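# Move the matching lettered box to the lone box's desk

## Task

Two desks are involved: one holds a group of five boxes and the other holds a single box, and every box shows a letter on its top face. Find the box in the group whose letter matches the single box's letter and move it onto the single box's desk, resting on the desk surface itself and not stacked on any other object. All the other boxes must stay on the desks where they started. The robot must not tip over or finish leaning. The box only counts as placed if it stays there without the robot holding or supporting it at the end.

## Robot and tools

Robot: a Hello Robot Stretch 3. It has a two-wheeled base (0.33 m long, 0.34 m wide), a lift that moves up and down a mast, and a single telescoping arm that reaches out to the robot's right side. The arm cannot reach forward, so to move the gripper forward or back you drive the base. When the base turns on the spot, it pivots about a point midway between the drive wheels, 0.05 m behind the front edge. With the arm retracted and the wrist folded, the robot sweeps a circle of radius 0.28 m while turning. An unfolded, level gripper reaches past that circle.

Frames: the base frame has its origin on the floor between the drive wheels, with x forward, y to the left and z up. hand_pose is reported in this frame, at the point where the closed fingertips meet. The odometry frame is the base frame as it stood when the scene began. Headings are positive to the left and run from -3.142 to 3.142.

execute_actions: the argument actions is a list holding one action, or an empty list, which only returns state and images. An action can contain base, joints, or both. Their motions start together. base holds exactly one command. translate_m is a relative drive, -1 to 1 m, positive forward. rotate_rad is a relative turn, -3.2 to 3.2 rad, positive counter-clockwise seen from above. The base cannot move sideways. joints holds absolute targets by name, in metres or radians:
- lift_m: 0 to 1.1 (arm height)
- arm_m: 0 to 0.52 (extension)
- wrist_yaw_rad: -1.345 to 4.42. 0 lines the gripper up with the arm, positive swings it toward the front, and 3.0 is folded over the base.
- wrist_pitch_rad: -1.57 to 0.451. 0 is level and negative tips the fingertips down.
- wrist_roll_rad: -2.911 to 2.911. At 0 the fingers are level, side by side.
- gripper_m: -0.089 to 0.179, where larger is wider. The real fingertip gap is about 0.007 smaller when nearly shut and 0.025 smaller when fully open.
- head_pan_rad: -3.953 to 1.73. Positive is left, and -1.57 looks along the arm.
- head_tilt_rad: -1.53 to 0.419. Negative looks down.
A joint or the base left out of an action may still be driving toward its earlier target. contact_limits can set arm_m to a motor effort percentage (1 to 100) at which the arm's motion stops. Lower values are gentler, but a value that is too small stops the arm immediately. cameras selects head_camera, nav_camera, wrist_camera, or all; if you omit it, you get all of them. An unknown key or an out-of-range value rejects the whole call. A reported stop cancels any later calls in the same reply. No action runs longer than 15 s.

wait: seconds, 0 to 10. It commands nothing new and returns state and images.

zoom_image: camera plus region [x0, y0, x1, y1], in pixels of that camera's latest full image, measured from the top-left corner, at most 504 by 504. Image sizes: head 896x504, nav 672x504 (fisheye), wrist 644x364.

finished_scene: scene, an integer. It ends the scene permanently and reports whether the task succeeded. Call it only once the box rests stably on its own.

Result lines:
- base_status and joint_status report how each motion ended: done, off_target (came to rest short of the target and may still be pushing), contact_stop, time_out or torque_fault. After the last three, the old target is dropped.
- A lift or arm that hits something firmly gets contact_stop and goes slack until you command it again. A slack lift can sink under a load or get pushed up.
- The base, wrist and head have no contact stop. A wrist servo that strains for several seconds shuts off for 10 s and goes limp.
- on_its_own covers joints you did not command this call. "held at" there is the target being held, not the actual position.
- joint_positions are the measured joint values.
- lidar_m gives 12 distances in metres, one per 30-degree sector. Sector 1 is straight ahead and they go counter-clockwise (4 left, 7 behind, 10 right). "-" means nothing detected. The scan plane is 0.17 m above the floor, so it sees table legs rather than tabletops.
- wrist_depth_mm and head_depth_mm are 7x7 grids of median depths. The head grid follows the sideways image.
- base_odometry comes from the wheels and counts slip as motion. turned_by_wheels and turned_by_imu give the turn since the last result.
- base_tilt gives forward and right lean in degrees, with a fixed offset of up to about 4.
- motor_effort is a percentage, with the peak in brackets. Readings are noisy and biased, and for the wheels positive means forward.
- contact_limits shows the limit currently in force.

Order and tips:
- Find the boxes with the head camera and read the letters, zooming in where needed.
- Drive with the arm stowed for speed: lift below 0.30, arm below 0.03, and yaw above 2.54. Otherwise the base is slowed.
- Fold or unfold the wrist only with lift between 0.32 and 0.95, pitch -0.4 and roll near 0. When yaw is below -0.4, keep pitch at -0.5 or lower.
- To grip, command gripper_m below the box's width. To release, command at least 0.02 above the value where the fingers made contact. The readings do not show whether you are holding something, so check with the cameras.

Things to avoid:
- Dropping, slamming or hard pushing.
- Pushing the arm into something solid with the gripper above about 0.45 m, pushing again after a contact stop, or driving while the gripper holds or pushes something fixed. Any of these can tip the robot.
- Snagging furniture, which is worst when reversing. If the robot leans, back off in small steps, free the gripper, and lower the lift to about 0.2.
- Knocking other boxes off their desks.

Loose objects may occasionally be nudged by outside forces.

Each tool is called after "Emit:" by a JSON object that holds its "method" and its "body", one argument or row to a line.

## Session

Emit:
{"method": "execute_actions", "body": {
  "actions": []
}}

Scene clock: 0.00 s.
base_odometry: x=+0.000 y=+0.000 heading=+0.000 (m, m, rad; odometry frame)
turned_by_wheels: +0.000 (rad since the last result)
turned_by_imu: +0.000 (rad since the last result)
base_tilt: forward=-0.8 right=+0.2 (deg)
lidar_m: 0.91 1.29 1.58 1.18 0.88 0.86 0.90 1.67 1.60 1.20 0.89 0.87
head_depth_mm: 812 808 805 801 801 798 795 / 858 851 853 851 845 841 839 / 910 908 908 900 896 893 885 / 971 966 959 956 952 948 944 / 1039 1032 1026 1021 1016 1017 1008 / 1115 1110 1104 1100 1091 1087 1078 / 1210 1203 1190 1182 1176 1174 1168
base_status: not commanded
joint_positions: lift_m=+0.336 arm_m=-0.001 wrist_yaw_rad=+3.038 wrist_pitch_rad=-0.396 wrist_roll_rad=-0.008 gripper_m=+0.037 head_pan_rad=-0.008 head_tilt_rad=+0.003
joint_status: not commanded
motor_effort: left_wheel=+0 right_wheel=-1 lift_m=+26 arm_m=+0 wrist_yaw_rad=+1 wrist_pitch_rad=+4 wrist_roll_rad=+0 gripper_m=+1 head_pan_rad=-1 head_tilt_rad=+1 (%)
hand_pose: x=+0.0022 y=+0.0815 z=+0.3535 quat_wxyz=(+0.175, +0.696, +0.104, +0.688) (m; base frame)
wrist_depth_mm: 736 - - - - - - / 754 - - - - - - / 799 898 - - - - - / 827 840 861 856 899 858 875 / 682 692 - 698 738 710 709 / 577 585 - 583 603 595 592 / 502 515 - 527 505 508 514
pictures: head_camera (sideways: a quarter turn clockwise sets it upright), nav_camera (sideways: a quarter turn counterclockwise sets it upright), wrist_camera
Images, in order (width x height): head_camera 896x504, nav_camera 672x504, wrist_camera 644x364.

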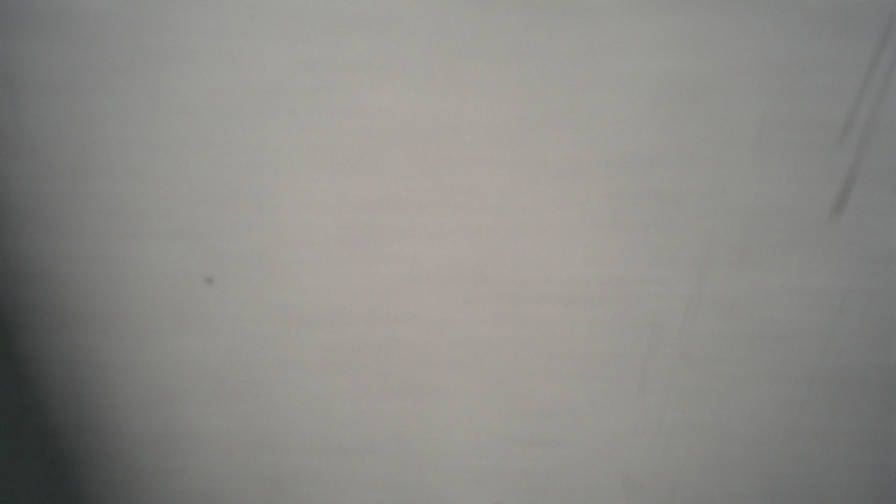

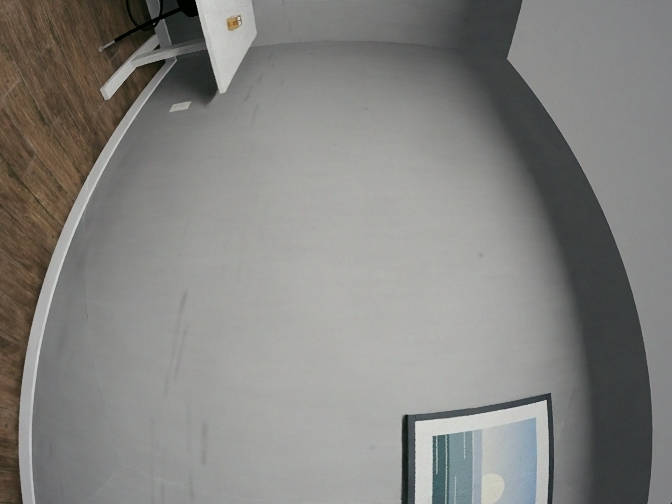

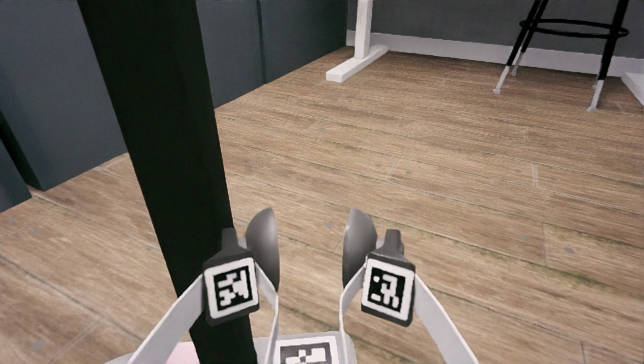

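Emit:
{"method": "execute_actions", "body": {
  "actions": [
    {"joints": {"head_pan_rad": 1.0, "head_tilt_rad": -0.45, "lift_m": 0.28}}
  ],
  "cameras": ["head_camera", "nav_camera"]
}}

Scene clock: 4.20 s.
base_odometry: x=+0.000 y=+0.000 heading=+0.000 (m, m, rad; odometry frame)
turned_by_wheels: +0.000 (rad since the last result)
turned_by_imu: +0.000 (rad since the last result)
base_tilt: forward=-0.9 right=+0.2 (deg)
lidar_m: 0.91 1.28 1.58 1.18 0.89 0.86 0.90 1.67 1.60 1.20 0.90 0.87
head_depth_mm: 1820 1984 2061 1756 2060 1677 1358 / 1825 1974 2082 1731 2070 1668 1353 / 1807 1962 2081 1709 2072 1654 1336 / 1801 1940 2057 1755 2079 1655 1337 / 1800 1934 2054 2313 2147 1643 1329 / 1789 1940 2039 2297 2117 1630 1323 / 1772 1913 2040 1844 1954 1622 1316
base_status: not commanded
joint_positions: lift_m=+0.281 arm_m=-0.001 wrist_yaw_rad=+3.038 wrist_pitch_rad=-0.397 wrist_roll_rad=-0.008 gripper_m=+0.037 head_pan_rad=+0.993 head_tilt_rad=-0.444
joint_status: all done
motor_effort: left_wheel=+0(0) right_wheel=-1(0) lift_m=+10(22) arm_m=+0(0) wrist_yaw_rad=+1(1) wrist_pitch_rad=+5(5) wrist_roll_rad=+0(0) gripper_m=+0(0) head_pan_rad=+3(39) head_tilt_rad=-2(22) (%)
hand_pose: x=+0.0022 y=+0.0813 z=+0.2980 quat_wxyz=(+0.175, +0.696, +0.104, +0.688) (m; base frame)
wrist_depth_mm: 729 - - - - - - / 771 - - - - - - / 792 911 958 971 995 - - / 749 747 762 754 746 769 778 / 610 609 - 609 631 627 636 / 509 516 - 537 541 521 527 / 456 - - - 448 449 458
pictures: head_camera (sideways: a quarter turn clockwise sets it upright), nav_camera (sideways: a quarter turn counterclockwise sets it upright)
Images, in order (width x height): head_camera 896x504, nav_camera 672x504.

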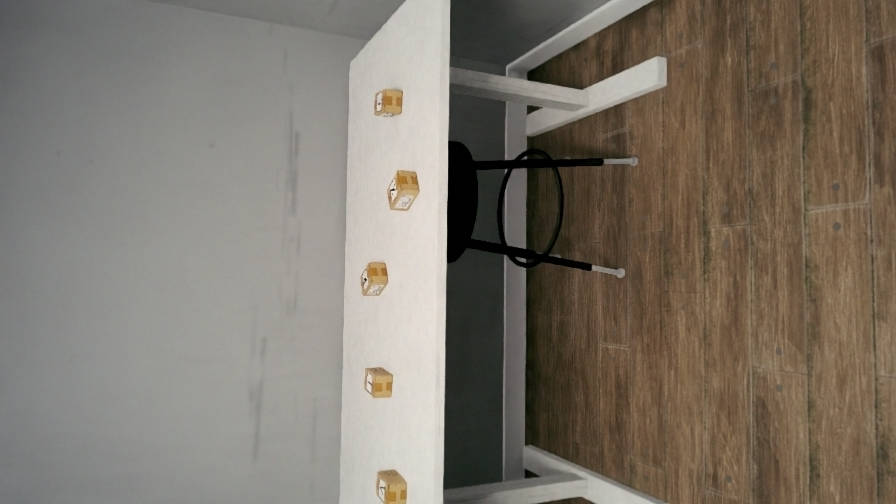

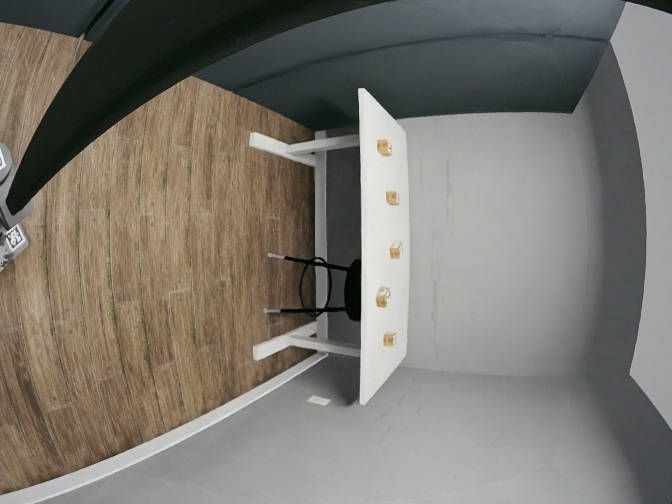

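Emit:
{"method": "zoom_image", "body": {
  "camera": "head_camera",
  "region": [350, 80, 440, 220]
}}

Emit:
{"method": "zoom_image", "body": {
  "camera": "head_camera",
  "region": [345, 250, 435, 410]
}}

Emit:
{"method": "zoom_image", "body": {
  "camera": "head_camera",
  "region": [360, 454, 430, 504]
}}

Region (350, 80, 440, 220) of head_camera's 896x504 image, scaled by 3.600, with more detail than that image has; it fills the left 324 columns of this view, and the rest is white.

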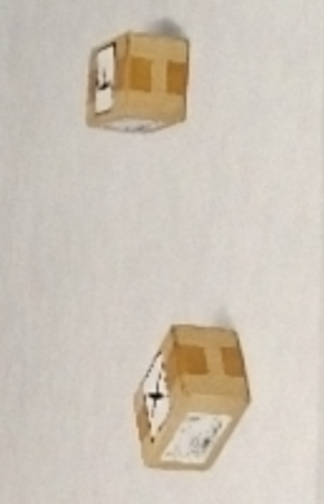

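Region (345, 250, 435, 410) of head_camera's 896x504 image, scaled by 3.150, with more detail than that image has; it fills the left 284 columns of this view, and the rest is white.

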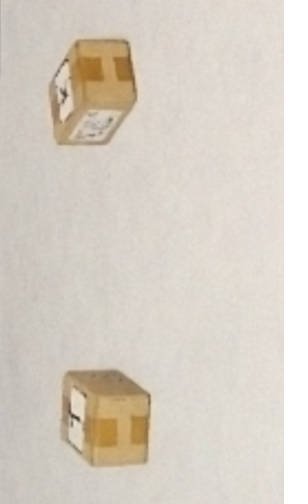

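Region (360, 454, 430, 504) of head_camera's 896x504 image, scaled by 7.200, with more detail than that image has; it fills the top 360 rows of this view, and the rest is white.

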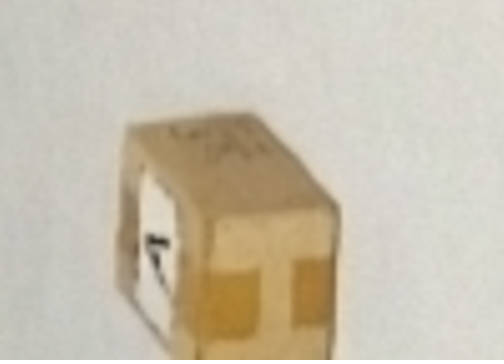

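Emit:
{"method": "execute_actions", "body": {
  "actions": [
    {"base": {"rotate_rad": 0.576}, "joints": {"head_pan_rad": -3.5, "head_tilt_rad": -0.7}}
  ],
  "cameras": ["head_camera", "nav_camera"]
}}

Scene clock: 21.27 s.
base_odometry: x=+0.000 y=+0.000 heading=+0.576 (m, m, rad; odometry frame)
turned_by_wheels: +0.576 (rad since the last result)
turned_by_imu: +0.577 (rad since the last result)
base_tilt: forward=-0.8 right=+0.1 (deg)
lidar_m: 1.36 1.59 1.12 0.87 0.86 0.92 1.62 1.60 1.14 0.89 0.87 0.93
head_depth_mm: 772 841 923 1023 1145 1290 1229 / 832 916 1016 1132 1282 1353 1174 / 2098 1035 1137 1278 1459 1373 1171 / 1997 2258 2506 2028 1631 1360 1165 / 1813 2003 2297 2042 1621 1357 1162 / 1655 1837 2064 2015 1618 1347 1161 / 1518 1679 1856 1952 1599 1339 1149
base_status: done
joint_positions: lift_m=+0.281 arm_m=-0.001 wrist_yaw_rad=+3.038 wrist_pitch_rad=-0.397 wrist_roll_rad=-0.008 gripper_m=+0.037 head_pan_rad=-3.493 head_tilt_rad=-0.692
joint_status: all done
motor_effort: left_wheel=-1(9) right_wheel=+2(10) lift_m=+9(9) arm_m=+0(0) wrist_yaw_rad=+1(1) wrist_pitch_rad=+5(5) wrist_roll_rad=+0(0) gripper_m=+0(1) head_pan_rad=-4(43) head_tilt_rad=-4(17) (%)
hand_pose: x=+0.0022 y=+0.0813 z=+0.2980 quat_wxyz=(+0.175, +0.696, +0.104, +0.688) (m; base frame)
wrist_depth_mm: 669 - 852 952 - - - / 708 - 940 - - - - / 748 823 937 977 998 - - / 748 756 749 776 761 768 767 / 609 603 - 628 642 629 634 / 511 511 - 531 531 522 523 / 455 - - - 450 452 448
pictures: head_camera (sideways: a quarter turn clockwise sets it upright), nav_camera (sideways: a quarter turn counterclockwise sets it upright)
Images, in order (width x height): head_camera 896x504, nav_camera 672x504.

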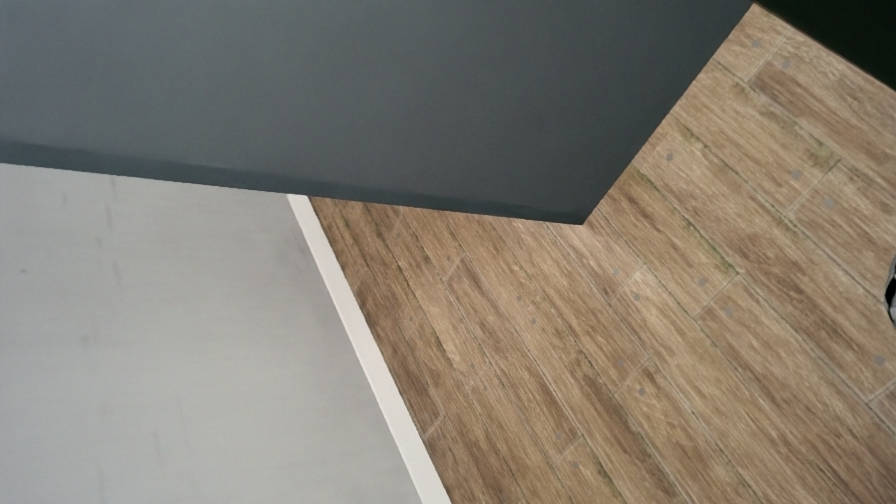

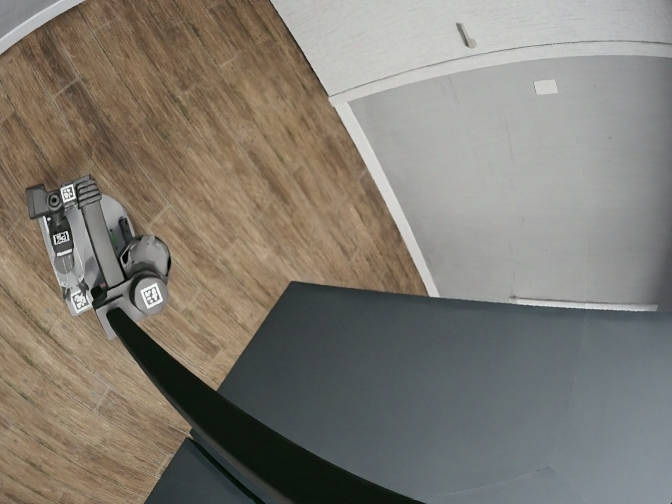

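Emit:
{"method": "execute_actions", "body": {
  "actions": [
    {"base": {"translate_m": -1.0}, "joints": {"head_pan_rad": -3.3, "head_tilt_rad": -0.5}}
  ],
  "cameras": []
}}

Emit:
{"method": "execute_actions", "body": {
  "actions": [
    {"base": {"rotate_rad": -1.0}}
  ],
  "cameras": ["head_camera", "nav_camera"]
}}

Scene clock: 29.50 s.
base_odometry: x=-0.839 y=-0.545 heading=+0.576 (m, m, rad; odometry frame)
turned_by_wheels: +0.000 (rad since the last result)
turned_by_imu: -0.005 (rad since the last result)
base_tilt: forward=-0.8 right=+0.2 (deg)
lidar_m: 2.01 1.29 0.57 0.50 2.10 0.93 0.72 0.68 0.74 1.08 1.30 1.38
head_depth_mm: 909 1023 1167 1353 1627 1572 1293 / 832 925 1046 1193 1408 1518 1286 / 769 850 946 1073 1231 1431 1286 / 715 785 867 970 1099 1265 1279 / 666 728 798 885 986 1124 1224 / 625 678 740 812 900 1016 1152 / 589 635 690 753 828 921 1036
base_status: done
joint_positions: lift_m=+0.281 arm_m=-0.001 wrist_yaw_rad=+3.038 wrist_pitch_rad=-0.397 wrist_roll_rad=-0.008 gripper_m=+0.037 head_pan_rad=-3.307 head_tilt_rad=-0.506
joint_status: all done
motor_effort: left_wheel=-1(10) right_wheel=+2(5) lift_m=+10(10) arm_m=+0(1) wrist_yaw_rad=+1(1) wrist_pitch_rad=+5(5) wrist_roll_rad=+0(0) gripper_m=+0(0) head_pan_rad=+2(17) head_tilt_rad=+2(15) (%)
hand_pose: x=+0.0022 y=+0.0813 z=+0.2980 quat_wxyz=(+0.175, +0.696, +0.104, +0.688) (m; base frame)
wrist_depth_mm: - - 784 530 588 713 905 / - - 861 575 652 801 - / 959 993 890 626 722 911 - / 745 750 767 703 740 753 780 / 595 610 - 610 635 621 623 / 514 511 - 541 527 524 521 / 455 - - - 449 452 448
pictures: none
No camera images: the call's "cameras" was empty. Leave "cameras" out to get every camera's image.

Scene clock: 31.43 s.
base_odometry: x=-0.839 y=-0.545 heading=-0.424 (m, m, rad; odometry frame)
turned_by_wheels: -1.000 (rad since the last result)
turned_by_imu: -1.001 (rad since the last result)
base_tilt: forward=-0.8 right=+0.3 (deg)
lidar_m: 1.29 1.40 2.12 1.16 0.55 0.50 1.90 0.90 0.72 0.68 0.75 1.13
head_depth_mm: 599 600 599 599 599 629 705 / 2929 2520 825 828 827 821 821 / 2960 3166 3517 2750 1911 1470 1220 / 2964 3143 3442 2716 1991 1550 1283 / 2890 3196 3453 2693 1976 1543 1270 / 2860 3134 2918 2671 1952 1541 1264 / 2641 2654 2671 2467 1934 1529 1258
base_status: done
joint_positions: lift_m=+0.281 arm_m=-0.001 wrist_yaw_rad=+3.038 wrist_pitch_rad=-0.397 wrist_roll_rad=-0.008 gripper_m=+0.037 head_pan_rad=-3.307 head_tilt_rad=-0.506
joint_status: not commanded
motor_effort: left_wheel=+2(12) right_wheel=-2(10) lift_m=+9(9) arm_m=+0(0) wrist_yaw_rad=+1(0) wrist_pitch_rad=+5(5) wrist_roll_rad=+0(0) gripper_m=+1(1) head_pan_rad=+2(2) head_tilt_rad=+2(3) (%)
hand_pose: x=+0.0022 y=+0.0813 z=+0.2980 quat_wxyz=(+0.175, +0.696, +0.104, +0.688) (m; base frame)
wrist_depth_mm: 524 - - - - - - / 542 - - - - - - / 535 682 980 999 984 - - / 542 682 753 752 764 767 777 / 546 611 - 613 641 616 626 / 503 512 - 534 531 521 526 / 452 - - - 448 451 449
pictures: head_camera (sideways: a quarter turn clockwise sets it upright), nav_camera (sideways: a quarter turn counterclockwise sets it upright)
Images, in order (width x height): head_camera 896x504, nav_camera 672x504.

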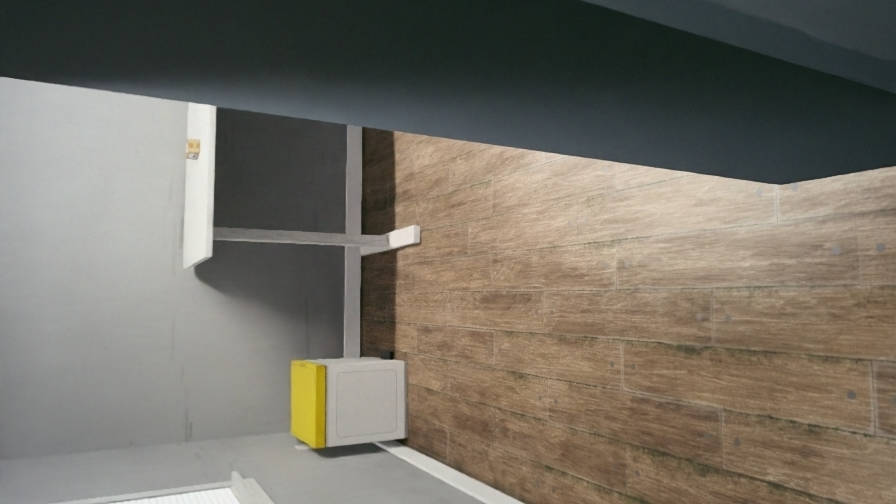

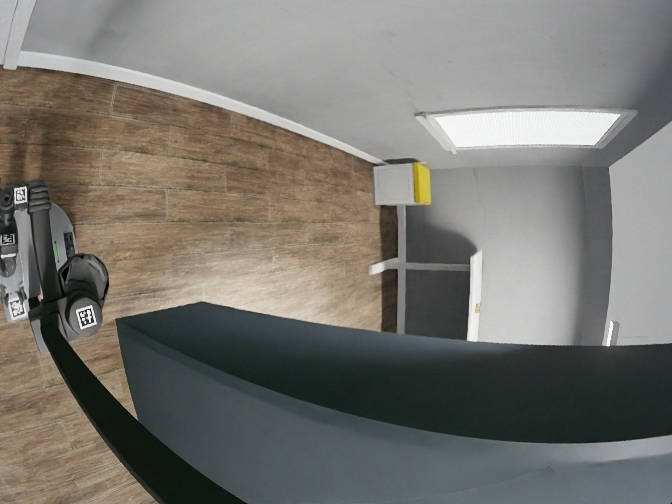

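Emit:
{"method": "execute_actions", "body": {
  "actions": [
    {"base": {"translate_m": -1.0}, "joints": {"head_pan_rad": -3.6, "head_tilt_rad": -0.3}}
  ],
  "cameras": ["head_camera", "nav_camera"]
}}

Scene clock: 46.40 s.
base_odometry: x=-1.750 y=-0.133 heading=-0.424 (m, m, rad; odometry frame)
turned_by_wheels: +0.000 (rad since the last result)
turned_by_imu: -0.005 (rad since the last result)
base_tilt: forward=-0.8 right=+0.2 (deg)
lidar_m: 2.29 0.48 0.39 1.25 2.61 2.03 1.58 0.75 0.59 0.59 0.63 0.95
head_depth_mm: 2569 2767 2873 3114 2638 1934 1498 / 2460 2623 2742 3001 2701 1932 1493 / 2384 2511 2616 2880 2688 1909 1492 / 2300 2422 2513 2735 2675 1904 1484 / 2203 2326 2431 2614 2507 1893 1470 / 2121 2221 2334 2498 2569 1890 1479 / 2048 2157 2290 2412 2467 1885 1476
base_status: done
joint_positions: lift_m=+0.281 arm_m=-0.001 wrist_yaw_rad=+3.038 wrist_pitch_rad=-0.398 wrist_roll_rad=-0.008 gripper_m=+0.037 head_pan_rad=-3.593 head_tilt_rad=-0.309
joint_status: all done
motor_effort: left_wheel=+1(7) right_wheel=-2(12) lift_m=+10(10) arm_m=-1(0) wrist_yaw_rad=+0(1) wrist_pitch_rad=+5(5) wrist_roll_rad=+0(0) gripper_m=+1(0) head_pan_rad=-4(27) head_tilt_rad=+2(13) (%)
hand_pose: x=+0.0022 y=+0.0813 z=+0.2980 quat_wxyz=(+0.175, +0.696, +0.104, +0.688) (m; base frame)
wrist_depth_mm: - - - - - 376 373 / - - - - 443 405 405 / 965 968 981 964 464 450 443 / 736 742 748 755 506 489 481 / 613 598 - 619 539 545 539 / 511 512 - 527 532 522 525 / 454 - - - 448 455 451
pictures: head_camera (sideways: a quarter turn clockwise sets it upright), nav_camera (sideways: a quarter turn counterclockwise sets it upright)
Images, in order (width x height): head_camera 896x504, nav_camera 672x504.

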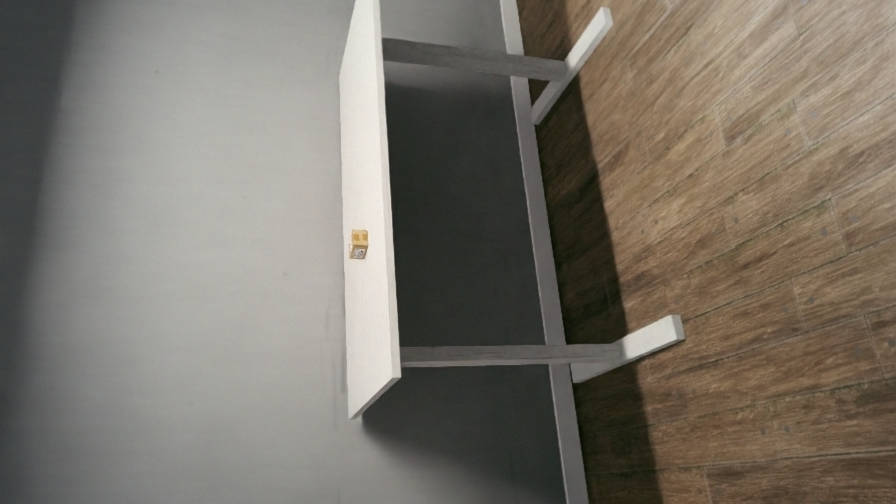

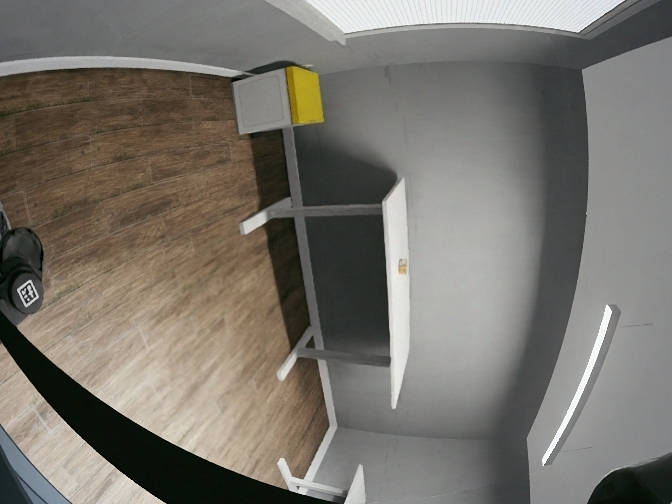

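Emit:
{"method": "execute_actions", "body": {
  "actions": [
    {"base": {"translate_m": -1.0}, "joints": {"head_pan_rad": -3.9, "head_tilt_rad": -0.3}}
  ],
  "cameras": ["head_camera", "nav_camera"]
}}

Scene clock: 56.70 s.
base_odometry: x=-2.662 y=+0.278 heading=-0.424 (m, m, rad; odometry frame)
turned_by_wheels: +0.000 (rad since the last result)
turned_by_imu: -0.005 (rad since the last result)
base_tilt: forward=-0.8 right=+0.2 (deg)
lidar_m: 1.34 1.21 1.81 2.87 1.87 1.11 0.81 0.60 0.47 0.47 0.51 0.76
head_depth_mm: - - - - - - - / 1855 1973 2088 - - - - / 1739 1843 1965 1213 2282 1902 1489 / 1602 1686 1798 1196 2067 1910 1486 / 1476 1560 1662 1188 1822 1837 1440 / 1375 1455 1525 1174 1649 1725 1405 / 1291 1355 1424 1430 1587 1654 1465
base_status: done
joint_positions: lift_m=+0.281 arm_m=-0.001 wrist_yaw_rad=+3.038 wrist_pitch_rad=-0.398 wrist_roll_rad=-0.008 gripper_m=+0.037 head_pan_rad=-3.893 head_tilt_rad=-0.309
joint_status: all done
motor_effort: left_wheel=+2(8) right_wheel=-2(10) lift_m=+10(9) arm_m=+0(0) wrist_yaw_rad=+0(0) wrist_pitch_rad=+5(5) wrist_roll_rad=+0(0) gripper_m=+0(0) head_pan_rad=-3(24) head_tilt_rad=+3(4) (%)
hand_pose: x=+0.0022 y=+0.0813 z=+0.2980 quat_wxyz=(+0.175, +0.696, +0.105, +0.688) (m; base frame)
wrist_depth_mm: - - - - - - - / - - - - - - - / 961 950 968 980 994 - - / 735 741 756 762 771 766 769 / 610 611 - 617 637 626 618 / 518 516 - 535 532 528 524 / 456 - - - 452 452 454
pictures: head_camera (sideways: a quarter turn clockwise sets it upright), nav_camera (sideways: a quarter turn counterclockwise sets it upright)
Images, in order (width x height): head_camera 896x504, nav_camera 672x504.

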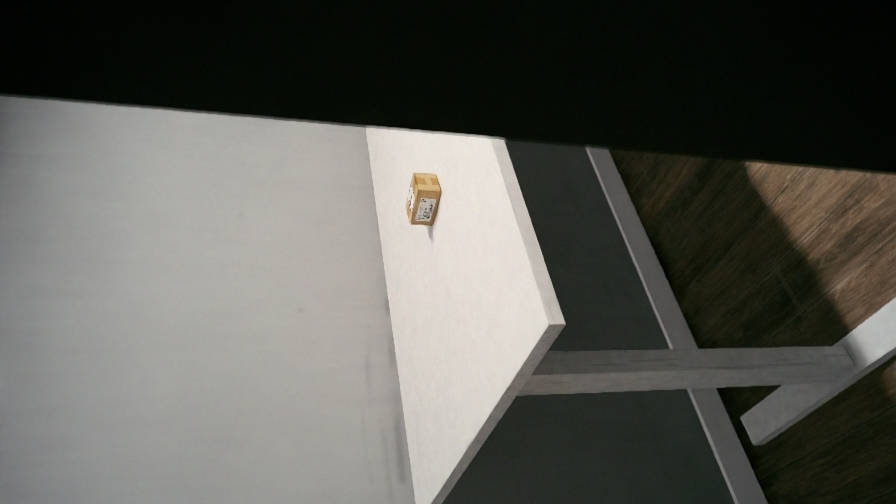

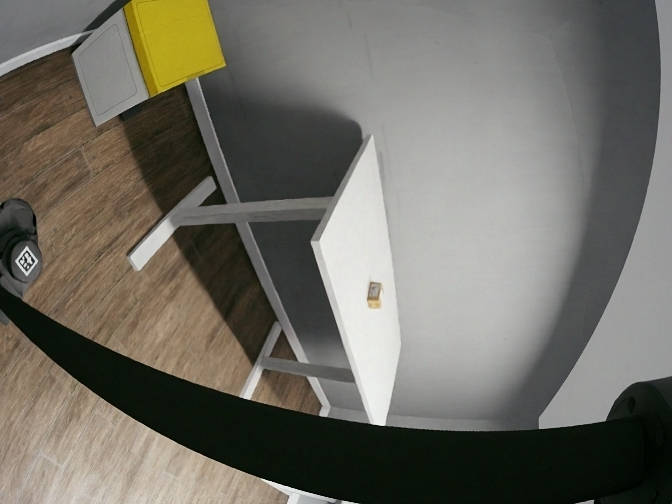

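Emit:
{"method": "zoom_image", "body": {
  "camera": "head_camera",
  "region": [395, 165, 455, 235]
}}

Region (395, 165, 455, 235) of head_camera's 896x504 image, scaled by 7.200, with more detail than that image has; it fills the left 432 columns of this view, and the rest is white.

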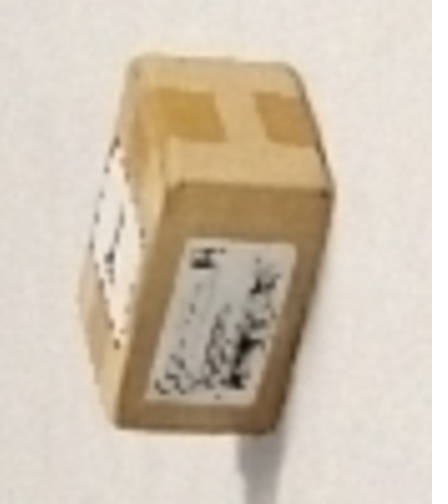

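Emit:
{"method": "zoom_image", "body": {
  "camera": "head_camera",
  "region": [400, 180, 425, 220]
}}

Region (400, 180, 425, 220) of head_camera's 896x504 image, scaled by 12.600, with more detail than that image has; it fills the left 315 columns of this view, and the rest is white.

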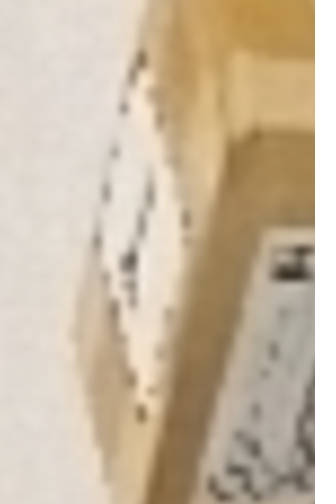

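Emit:
{"method": "execute_actions", "body": {
  "actions": [
    {"base": {"rotate_rad": -0.75}, "joints": {"head_pan_rad": -3.2, "head_tilt_rad": -0.6}}
  ],
  "cameras": ["head_camera", "nav_camera"]
}}

Scene clock: 79.33 s.
base_odometry: x=-2.662 y=+0.278 heading=-1.174 (m, m, rad; odometry frame)
turned_by_wheels: -0.750 (rad since the last result)
turned_by_imu: -0.751 (rad since the last result)
base_tilt: forward=-0.7 right=+0.1 (deg)
lidar_m: 0.60 1.28 1.21 1.76 2.87 2.03 1.11 0.81 0.76 0.50 0.47 0.47
head_depth_mm: 2221 1702 2963 2407 1813 1475 1232 / 1982 1669 2552 2257 1825 1466 1229 / 1800 1636 2259 2367 1809 1457 1221 / 1644 1605 1092 2203 1796 1451 1219 / 1512 1562 941 2057 1789 1415 1215 / 1403 1446 992 1352 1603 1436 1204 / 1302 1360 1534 1718 1757 1431 1205
base_status: done
joint_positions: lift_m=+0.281 arm_m=-0.001 wrist_yaw_rad=+3.038 wrist_pitch_rad=-0.398 wrist_roll_rad=-0.008 gripper_m=+0.037 head_pan_rad=-3.207 head_tilt_rad=-0.593
joint_status: all done
motor_effort: left_wheel=+2(10) right_wheel=-3(10) lift_m=+9(10) arm_m=+0(0) wrist_yaw_rad=+0(0) wrist_pitch_rad=+5(5) wrist_roll_rad=+0(0) gripper_m=+0(0) head_pan_rad=+3(36) head_tilt_rad=-2(16) (%)
hand_pose: x=+0.0022 y=+0.0813 z=+0.2980 quat_wxyz=(+0.175, +0.696, +0.105, +0.688) (m; base frame)
wrist_depth_mm: - - - - - - - / - - - - - - - / 977 964 981 976 994 - - / 754 762 745 761 766 765 769 / 612 597 - 609 639 625 620 / 510 511 - 533 529 525 527 / 457 - - - 451 457 451
pictures: head_camera (sideways: a quarter turn clockwise sets it upright), nav_camera (sideways: a quarter turn counterclockwise sets it upright)
Images, in order (width x height): head_camera 896x504, nav_camera 672x504.

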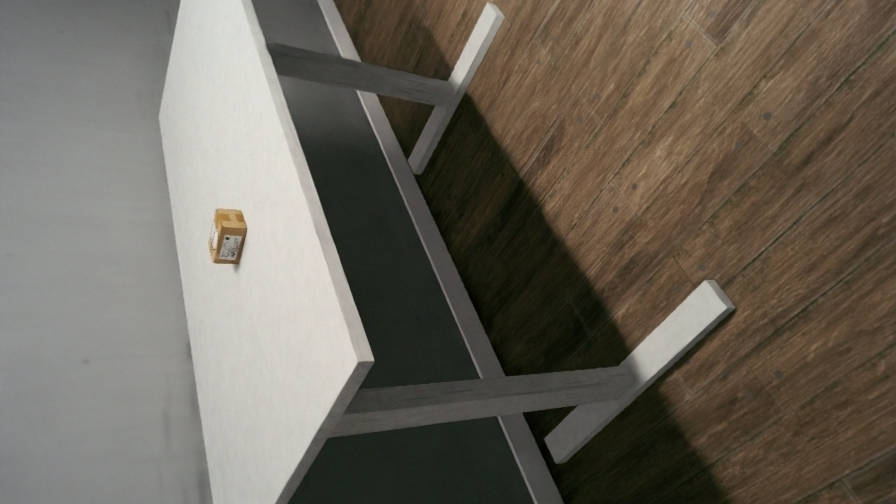

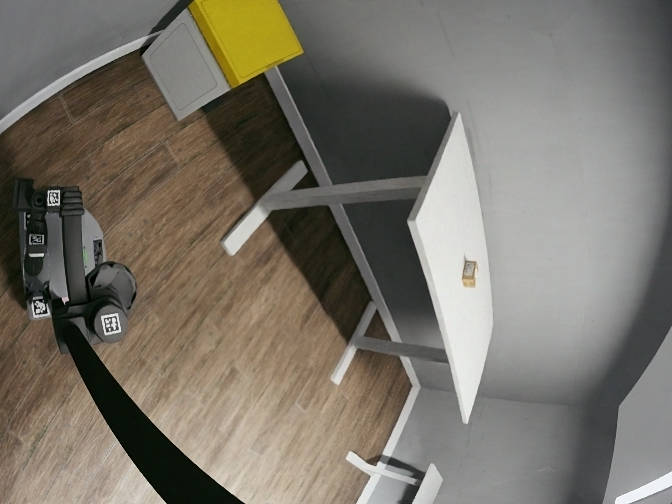

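Emit:
{"method": "execute_actions", "body": {
  "actions": [
    {"base": {"translate_m": -0.4}, "joints": {"head_pan_rad": -3.25, "head_tilt_rad": -0.5}}
  ],
  "cameras": ["head_camera", "nav_camera"]
}}

Scene clock: 86.90 s.
base_odometry: x=-2.816 y=+0.647 heading=-1.174 (m, m, rad; odometry frame)
turned_by_wheels: +0.000 (rad since the last result)
turned_by_imu: -0.002 (rad since the last result)
base_tilt: forward=-0.8 right=+0.2 (deg)
lidar_m: 0.90 1.79 1.45 1.83 2.60 1.67 0.72 0.73 0.57 0.62 0.71 0.72
head_depth_mm: 1837 2099 1207 1744 1919 1585 1299 / 1624 1817 1185 778 1928 1571 1291 / 1453 1613 1170 729 1845 1548 1282 / 1324 1446 1154 723 597 1558 1281 / 1203 1313 1137 715 525 1551 1271 / 1108 1205 1121 710 520 1418 1212 / 1028 1104 1107 705 519 982 1199
base_status: done
joint_positions: lift_m=+0.281 arm_m=-0.001 wrist_yaw_rad=+3.038 wrist_pitch_rad=-0.398 wrist_roll_rad=-0.008 gripper_m=+0.037 head_pan_rad=-3.243 head_tilt_rad=-0.506
joint_status: all done
motor_effort: left_wheel=+2(7) right_wheel=-2(12) lift_m=+9(10) arm_m=+0(0) wrist_yaw_rad=+0(1) wrist_pitch_rad=+5(5) wrist_roll_rad=+1(0) gripper_m=+0(1) head_pan_rad=-4(8) head_tilt_rad=+2(10) (%)
hand_pose: x=+0.0022 y=+0.0813 z=+0.2980 quat_wxyz=(+0.175, +0.696, +0.105, +0.688) (m; base frame)
wrist_depth_mm: - - - - - - - / - - - - - - - / 953 957 - 973 987 - - / 763 753 754 754 748 766 784 / 603 614 - 618 644 624 631 / 513 513 - 537 528 524 525 / 458 - - - 446 454 453
pictures: head_camera (sideways: a quarter turn clockwise sets it upright), nav_camera (sideways: a quarter turn counterclockwise sets it upright)
Images, in order (width x height): head_camera 896x504, nav_camera 672x504.

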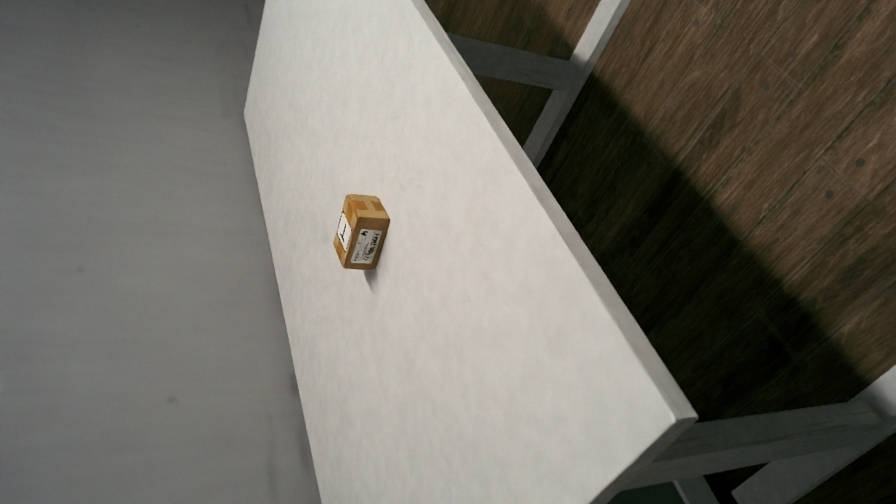

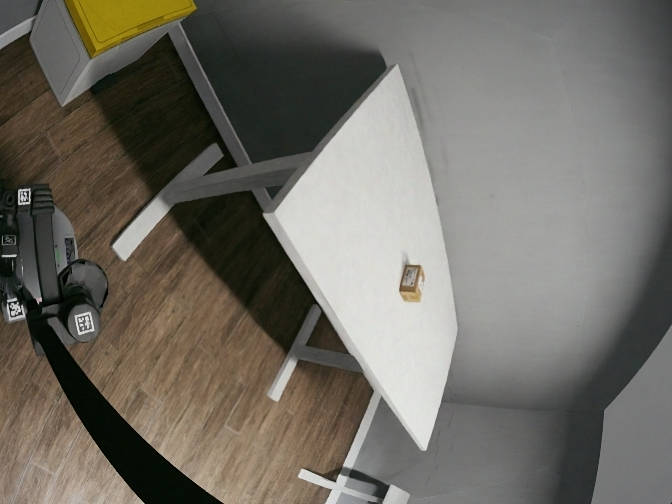

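Emit:
{"method": "zoom_image", "body": {
  "camera": "head_camera",
  "region": [325, 185, 400, 280]
}}

Region (325, 185, 400, 280) of head_camera's 896x504 image, scaled by 5.305, with more detail than that image has; it fills the left 398 columns of this view, and the rest is white.

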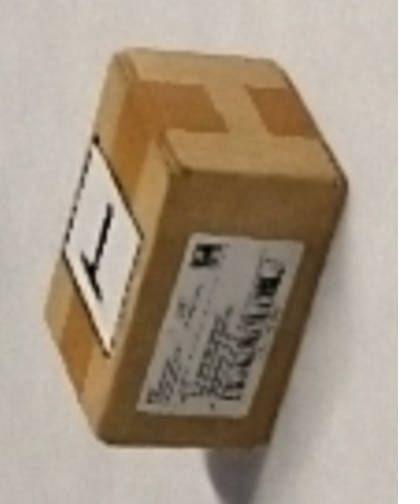

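Emit:
{"method": "execute_actions", "body": {
  "actions": [
    {"base": {"rotate_rad": 0.57}, "joints": {"head_pan_rad": 0.5, "head_tilt_rad": -0.8}}
  ],
  "cameras": []
}}

Emit:
{"method": "execute_actions", "body": {
  "actions": [
    {"base": {"translate_m": 1.0}}
  ],
  "cameras": ["nav_camera"]
}}

Scene clock: 128.60 s.
base_odometry: x=-2.816 y=+0.647 heading=-0.604 (m, m, rad; odometry frame)
turned_by_wheels: +0.570 (rad since the last result)
turned_by_imu: +0.571 (rad since the last result)
base_tilt: forward=-0.9 right=+0.2 (deg)
lidar_m: 1.45 1.46 2.51 2.60 1.73 0.72 1.14 0.57 0.65 0.71 0.72 0.94
head_depth_mm: 2934 3261 2360 1873 1544 1317 1143 / 1325 1609 2113 1853 1530 1309 1140 / 1691 1817 2103 1839 1529 1298 1134 / 1766 1811 2179 1830 1517 1292 1133 / 1835 1894 2140 1806 1512 1295 1127 / 1663 1814 2055 1797 1500 1280 1120 / 1557 1852 2158 1794 1490 1270 1115
base_status: done
joint_positions: lift_m=+0.281 arm_m=-0.001 wrist_yaw_rad=+3.038 wrist_pitch_rad=-0.398 wrist_roll_rad=-0.008 gripper_m=+0.037 head_pan_rad=+0.493 head_tilt_rad=-0.791
joint_status: all done
motor_effort: left_wheel=-1(9) right_wheel=+2(11) lift_m=+10(10) arm_m=+0(0) wrist_yaw_rad=+1(1) wrist_pitch_rad=+5(5) wrist_roll_rad=+0(0) gripper_m=+0(0) head_pan_rad=+2(40) head_tilt_rad=-3(19) (%)
hand_pose: x=+0.0022 y=+0.0813 z=+0.2980 quat_wxyz=(+0.175, +0.696, +0.105, +0.688) (m; base frame)
wrist_depth_mm: - - - - - - - / - - - - - - - / 979 964 973 992 - - - / 745 736 753 766 759 768 785 / 613 605 - 612 635 618 631 / 514 513 - 535 529 524 525 / 457 - - - 454 454 452
pictures: none
No camera images: the call's "cameras" was empty. Leave "cameras" out to get every camera's image.

Scene clock: 133.63 s.
base_odometry: x=-1.993 y=+0.079 heading=-0.604 (m, m, rad; odometry frame)
turned_by_wheels: +0.000 (rad since the last result)
turned_by_imu: +0.005 (rad since the last result)
base_tilt: forward=-0.9 right=+0.3 (deg)
lidar_m: 1.97 0.53 1.18 1.35 3.18 2.27 1.51 0.98 0.68 0.64 0.66 0.86
head_depth_mm: 2151 2440 2377 1884 1533 1315 1140 / 2246 2559 2341 1853 1536 1305 1139 / 2332 2656 2301 1838 1528 1301 1134 / 667 777 931 1161 1445 1296 1127 / 541 612 704 827 1006 1232 1119 / 456 507 581 706 906 1233 1121 / 428 595 1178 1046 1311 1260 1111
base_status: done
joint_positions: lift_m=+0.281 arm_m=-0.001 wrist_yaw_rad=+3.038 wrist_pitch_rad=-0.398 wrist_roll_rad=-0.008 gripper_m=+0.037 head_pan_rad=+0.493 head_tilt_rad=-0.791
joint_status: not commanded
motor_effort: left_wheel=-2(8) right_wheel=+2(12) lift_m=+10(9) arm_m=+0(1) wrist_yaw_rad=+0(0) wrist_pitch_rad=+5(5) wrist_roll_rad=+0(1) gripper_m=+0(0) head_pan_rad=+2(2) head_tilt_rad=-4(2) (%)
hand_pose: x=+0.0022 y=+0.0813 z=+0.2980 quat_wxyz=(+0.175, +0.696, +0.105, +0.688) (m; base frame)
wrist_depth_mm: - - - - - - 916 / - - - - - - 457 / 975 966 992 987 958 828 483 / 745 743 768 766 766 704 525 / 614 608 - 620 650 597 579 / 512 502 - 529 532 522 525 / 455 - - - 444 447 452
pictures: nav_camera (sideways: a quarter turn counterclockwise sets it upright)
Images, in order (width x height): nav_camera 672x504.

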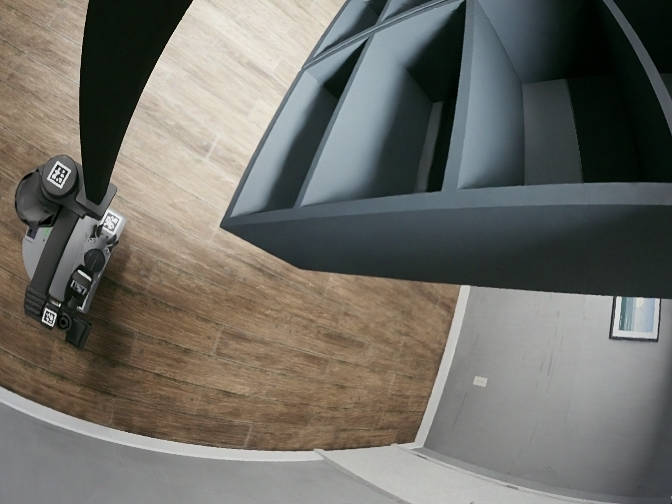

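Emit:
{"method": "execute_actions", "body": {
  "actions": [
    {"base": {"translate_m": 1.0}}
  ],
  "cameras": ["nav_camera"]
}}

Scene clock: 140.23 s.
base_odometry: x=-1.170 y=-0.489 heading=-0.604 (m, m, rad; odometry frame)
turned_by_wheels: +0.000 (rad since the last result)
turned_by_imu: +0.005 (rad since the last result)
base_tilt: forward=-0.8 right=+0.2 (deg)
lidar_m: 1.61 1.65 2.16 0.61 0.45 0.51 2.51 0.88 0.62 0.58 0.60 0.76
head_depth_mm: 1325 1485 1690 1831 1542 1314 1145 / 1380 1546 1786 1850 1539 1307 1143 / 1439 1629 1891 1842 1519 1307 1137 / 1505 1716 1996 1812 1515 1297 1133 / 1576 1803 2078 1817 1506 1282 1128 / 1655 1907 2148 1800 1491 1279 1118 / 1733 2041 2228 1792 1486 1277 1116
base_status: done
joint_positions: lift_m=+0.281 arm_m=-0.001 wrist_yaw_rad=+3.038 wrist_pitch_rad=-0.398 wrist_roll_rad=-0.008 gripper_m=+0.037 head_pan_rad=+0.493 head_tilt_rad=-0.791
joint_status: not commanded
motor_effort: left_wheel=-1(10) right_wheel=+2(10) lift_m=+9(10) arm_m=-1(1) wrist_yaw_rad=+1(0) wrist_pitch_rad=+5(5) wrist_roll_rad=+0(0) gripper_m=+0(0) head_pan_rad=+2(3) head_tilt_rad=-3(3) (%)
hand_pose: x=+0.0022 y=+0.0813 z=+0.2980 quat_wxyz=(+0.175, +0.696, +0.105, +0.688) (m; base frame)
wrist_depth_mm: 345 - - - - - - / 371 - - - - - - / 403 408 959 989 - - - / 436 454 749 774 777 765 771 / 477 498 - 625 644 626 623 / 505 524 - 537 534 517 524 / 452 - - - 450 449 449
pictures: nav_camera (sideways: a quarter turn counterclockwise sets it upright)
Images, in order (width x height): nav_camera 672x504.

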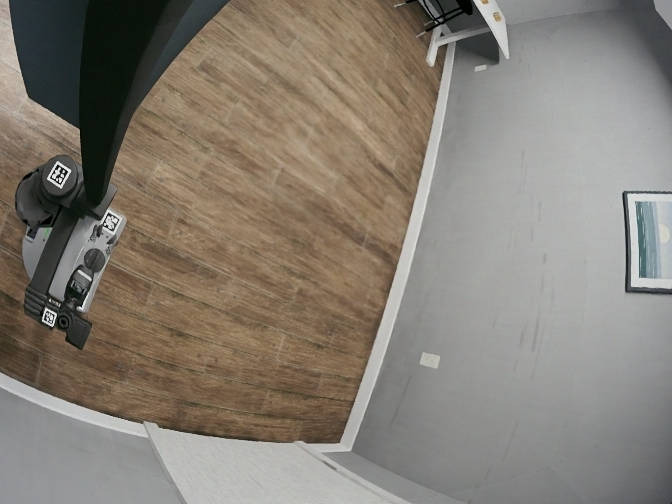

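Emit:
{"method": "execute_actions", "body": {
  "actions": [
    {"base": {"rotate_rad": 1.29}, "joints": {"head_pan_rad": 0.5, "head_tilt_rad": -1.1}}
  ],
  "cameras": ["head_camera", "nav_camera"]
}}

Scene clock: 146.47 s.
base_odometry: x=-1.170 y=-0.489 heading=+0.686 (m, m, rad; odometry frame)
turned_by_wheels: +1.290 (rad since the last result)
turned_by_imu: +1.290 (rad since the last result)
base_tilt: forward=-0.8 right=+0.2 (deg)
lidar_m: 2.74 0.40 0.42 0.68 1.34 0.71 0.59 0.58 0.65 1.02 1.61 1.80
head_depth_mm: 2233 1906 1650 1473 1330 1211 1107 / 2208 1875 1658 1467 1316 1202 1098 / 2115 1858 1645 1459 1307 1192 1106 / 868 1157 1546 1421 1313 1189 1128 / 476 552 656 854 1245 1192 - / 360 431 554 776 1239 1174 - / 359 442 571 813 1248 1170 -
base_status: done
joint_positions: lift_m=+0.281 arm_m=-0.001 wrist_yaw_rad=+3.038 wrist_pitch_rad=-0.398 wrist_roll_rad=-0.008 gripper_m=+0.037 head_pan_rad=+0.493 head_tilt_rad=-1.087
joint_status: all done
motor_effort: left_wheel=-1(9) right_wheel=+2(13) lift_m=+9(10) arm_m=-1(0) wrist_yaw_rad=+0(0) wrist_pitch_rad=+5(5) wrist_roll_rad=+0(0) gripper_m=+0(0) head_pan_rad=+2(4) head_tilt_rad=-5(19) (%)
hand_pose: x=+0.0022 y=+0.0813 z=+0.2980 quat_wxyz=(+0.175, +0.696, +0.105, +0.688) (m; base frame)
wrist_depth_mm: - - - - 566 423 333 / - - - - 595 435 346 / 986 949 962 988 639 448 361 / 751 742 757 746 676 472 394 / 617 611 - 617 622 487 452 / 508 511 - 533 537 497 506 / 456 - - - 448 451 454
pictures: head_camera (sideways: a quarter turn clockwise sets it upright), nav_camera (sideways: a quarter turn counterclockwise sets it upright)
Images, in order (width x height): head_camera 896x504, nav_camera 672x504.

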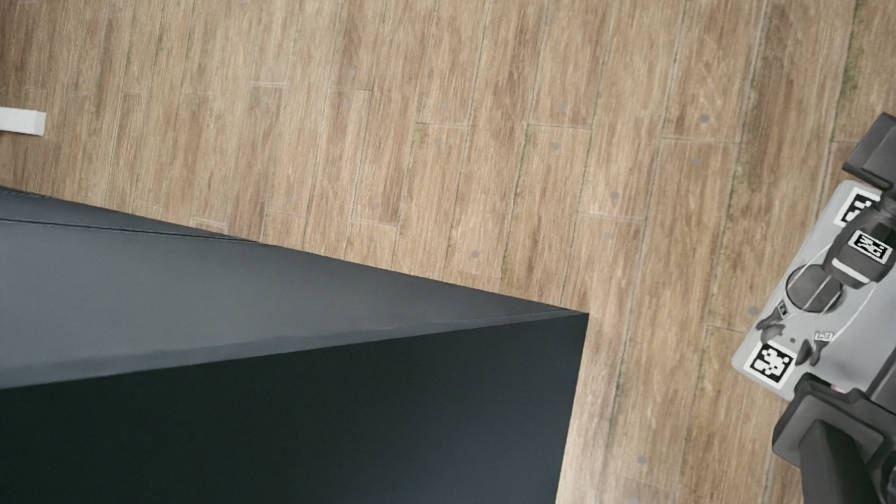

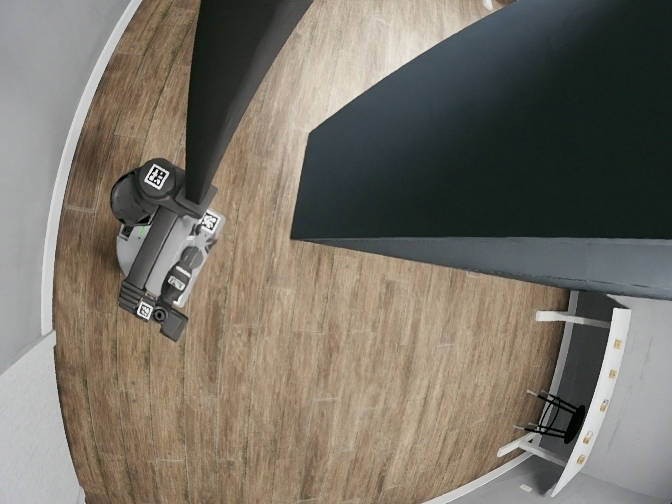

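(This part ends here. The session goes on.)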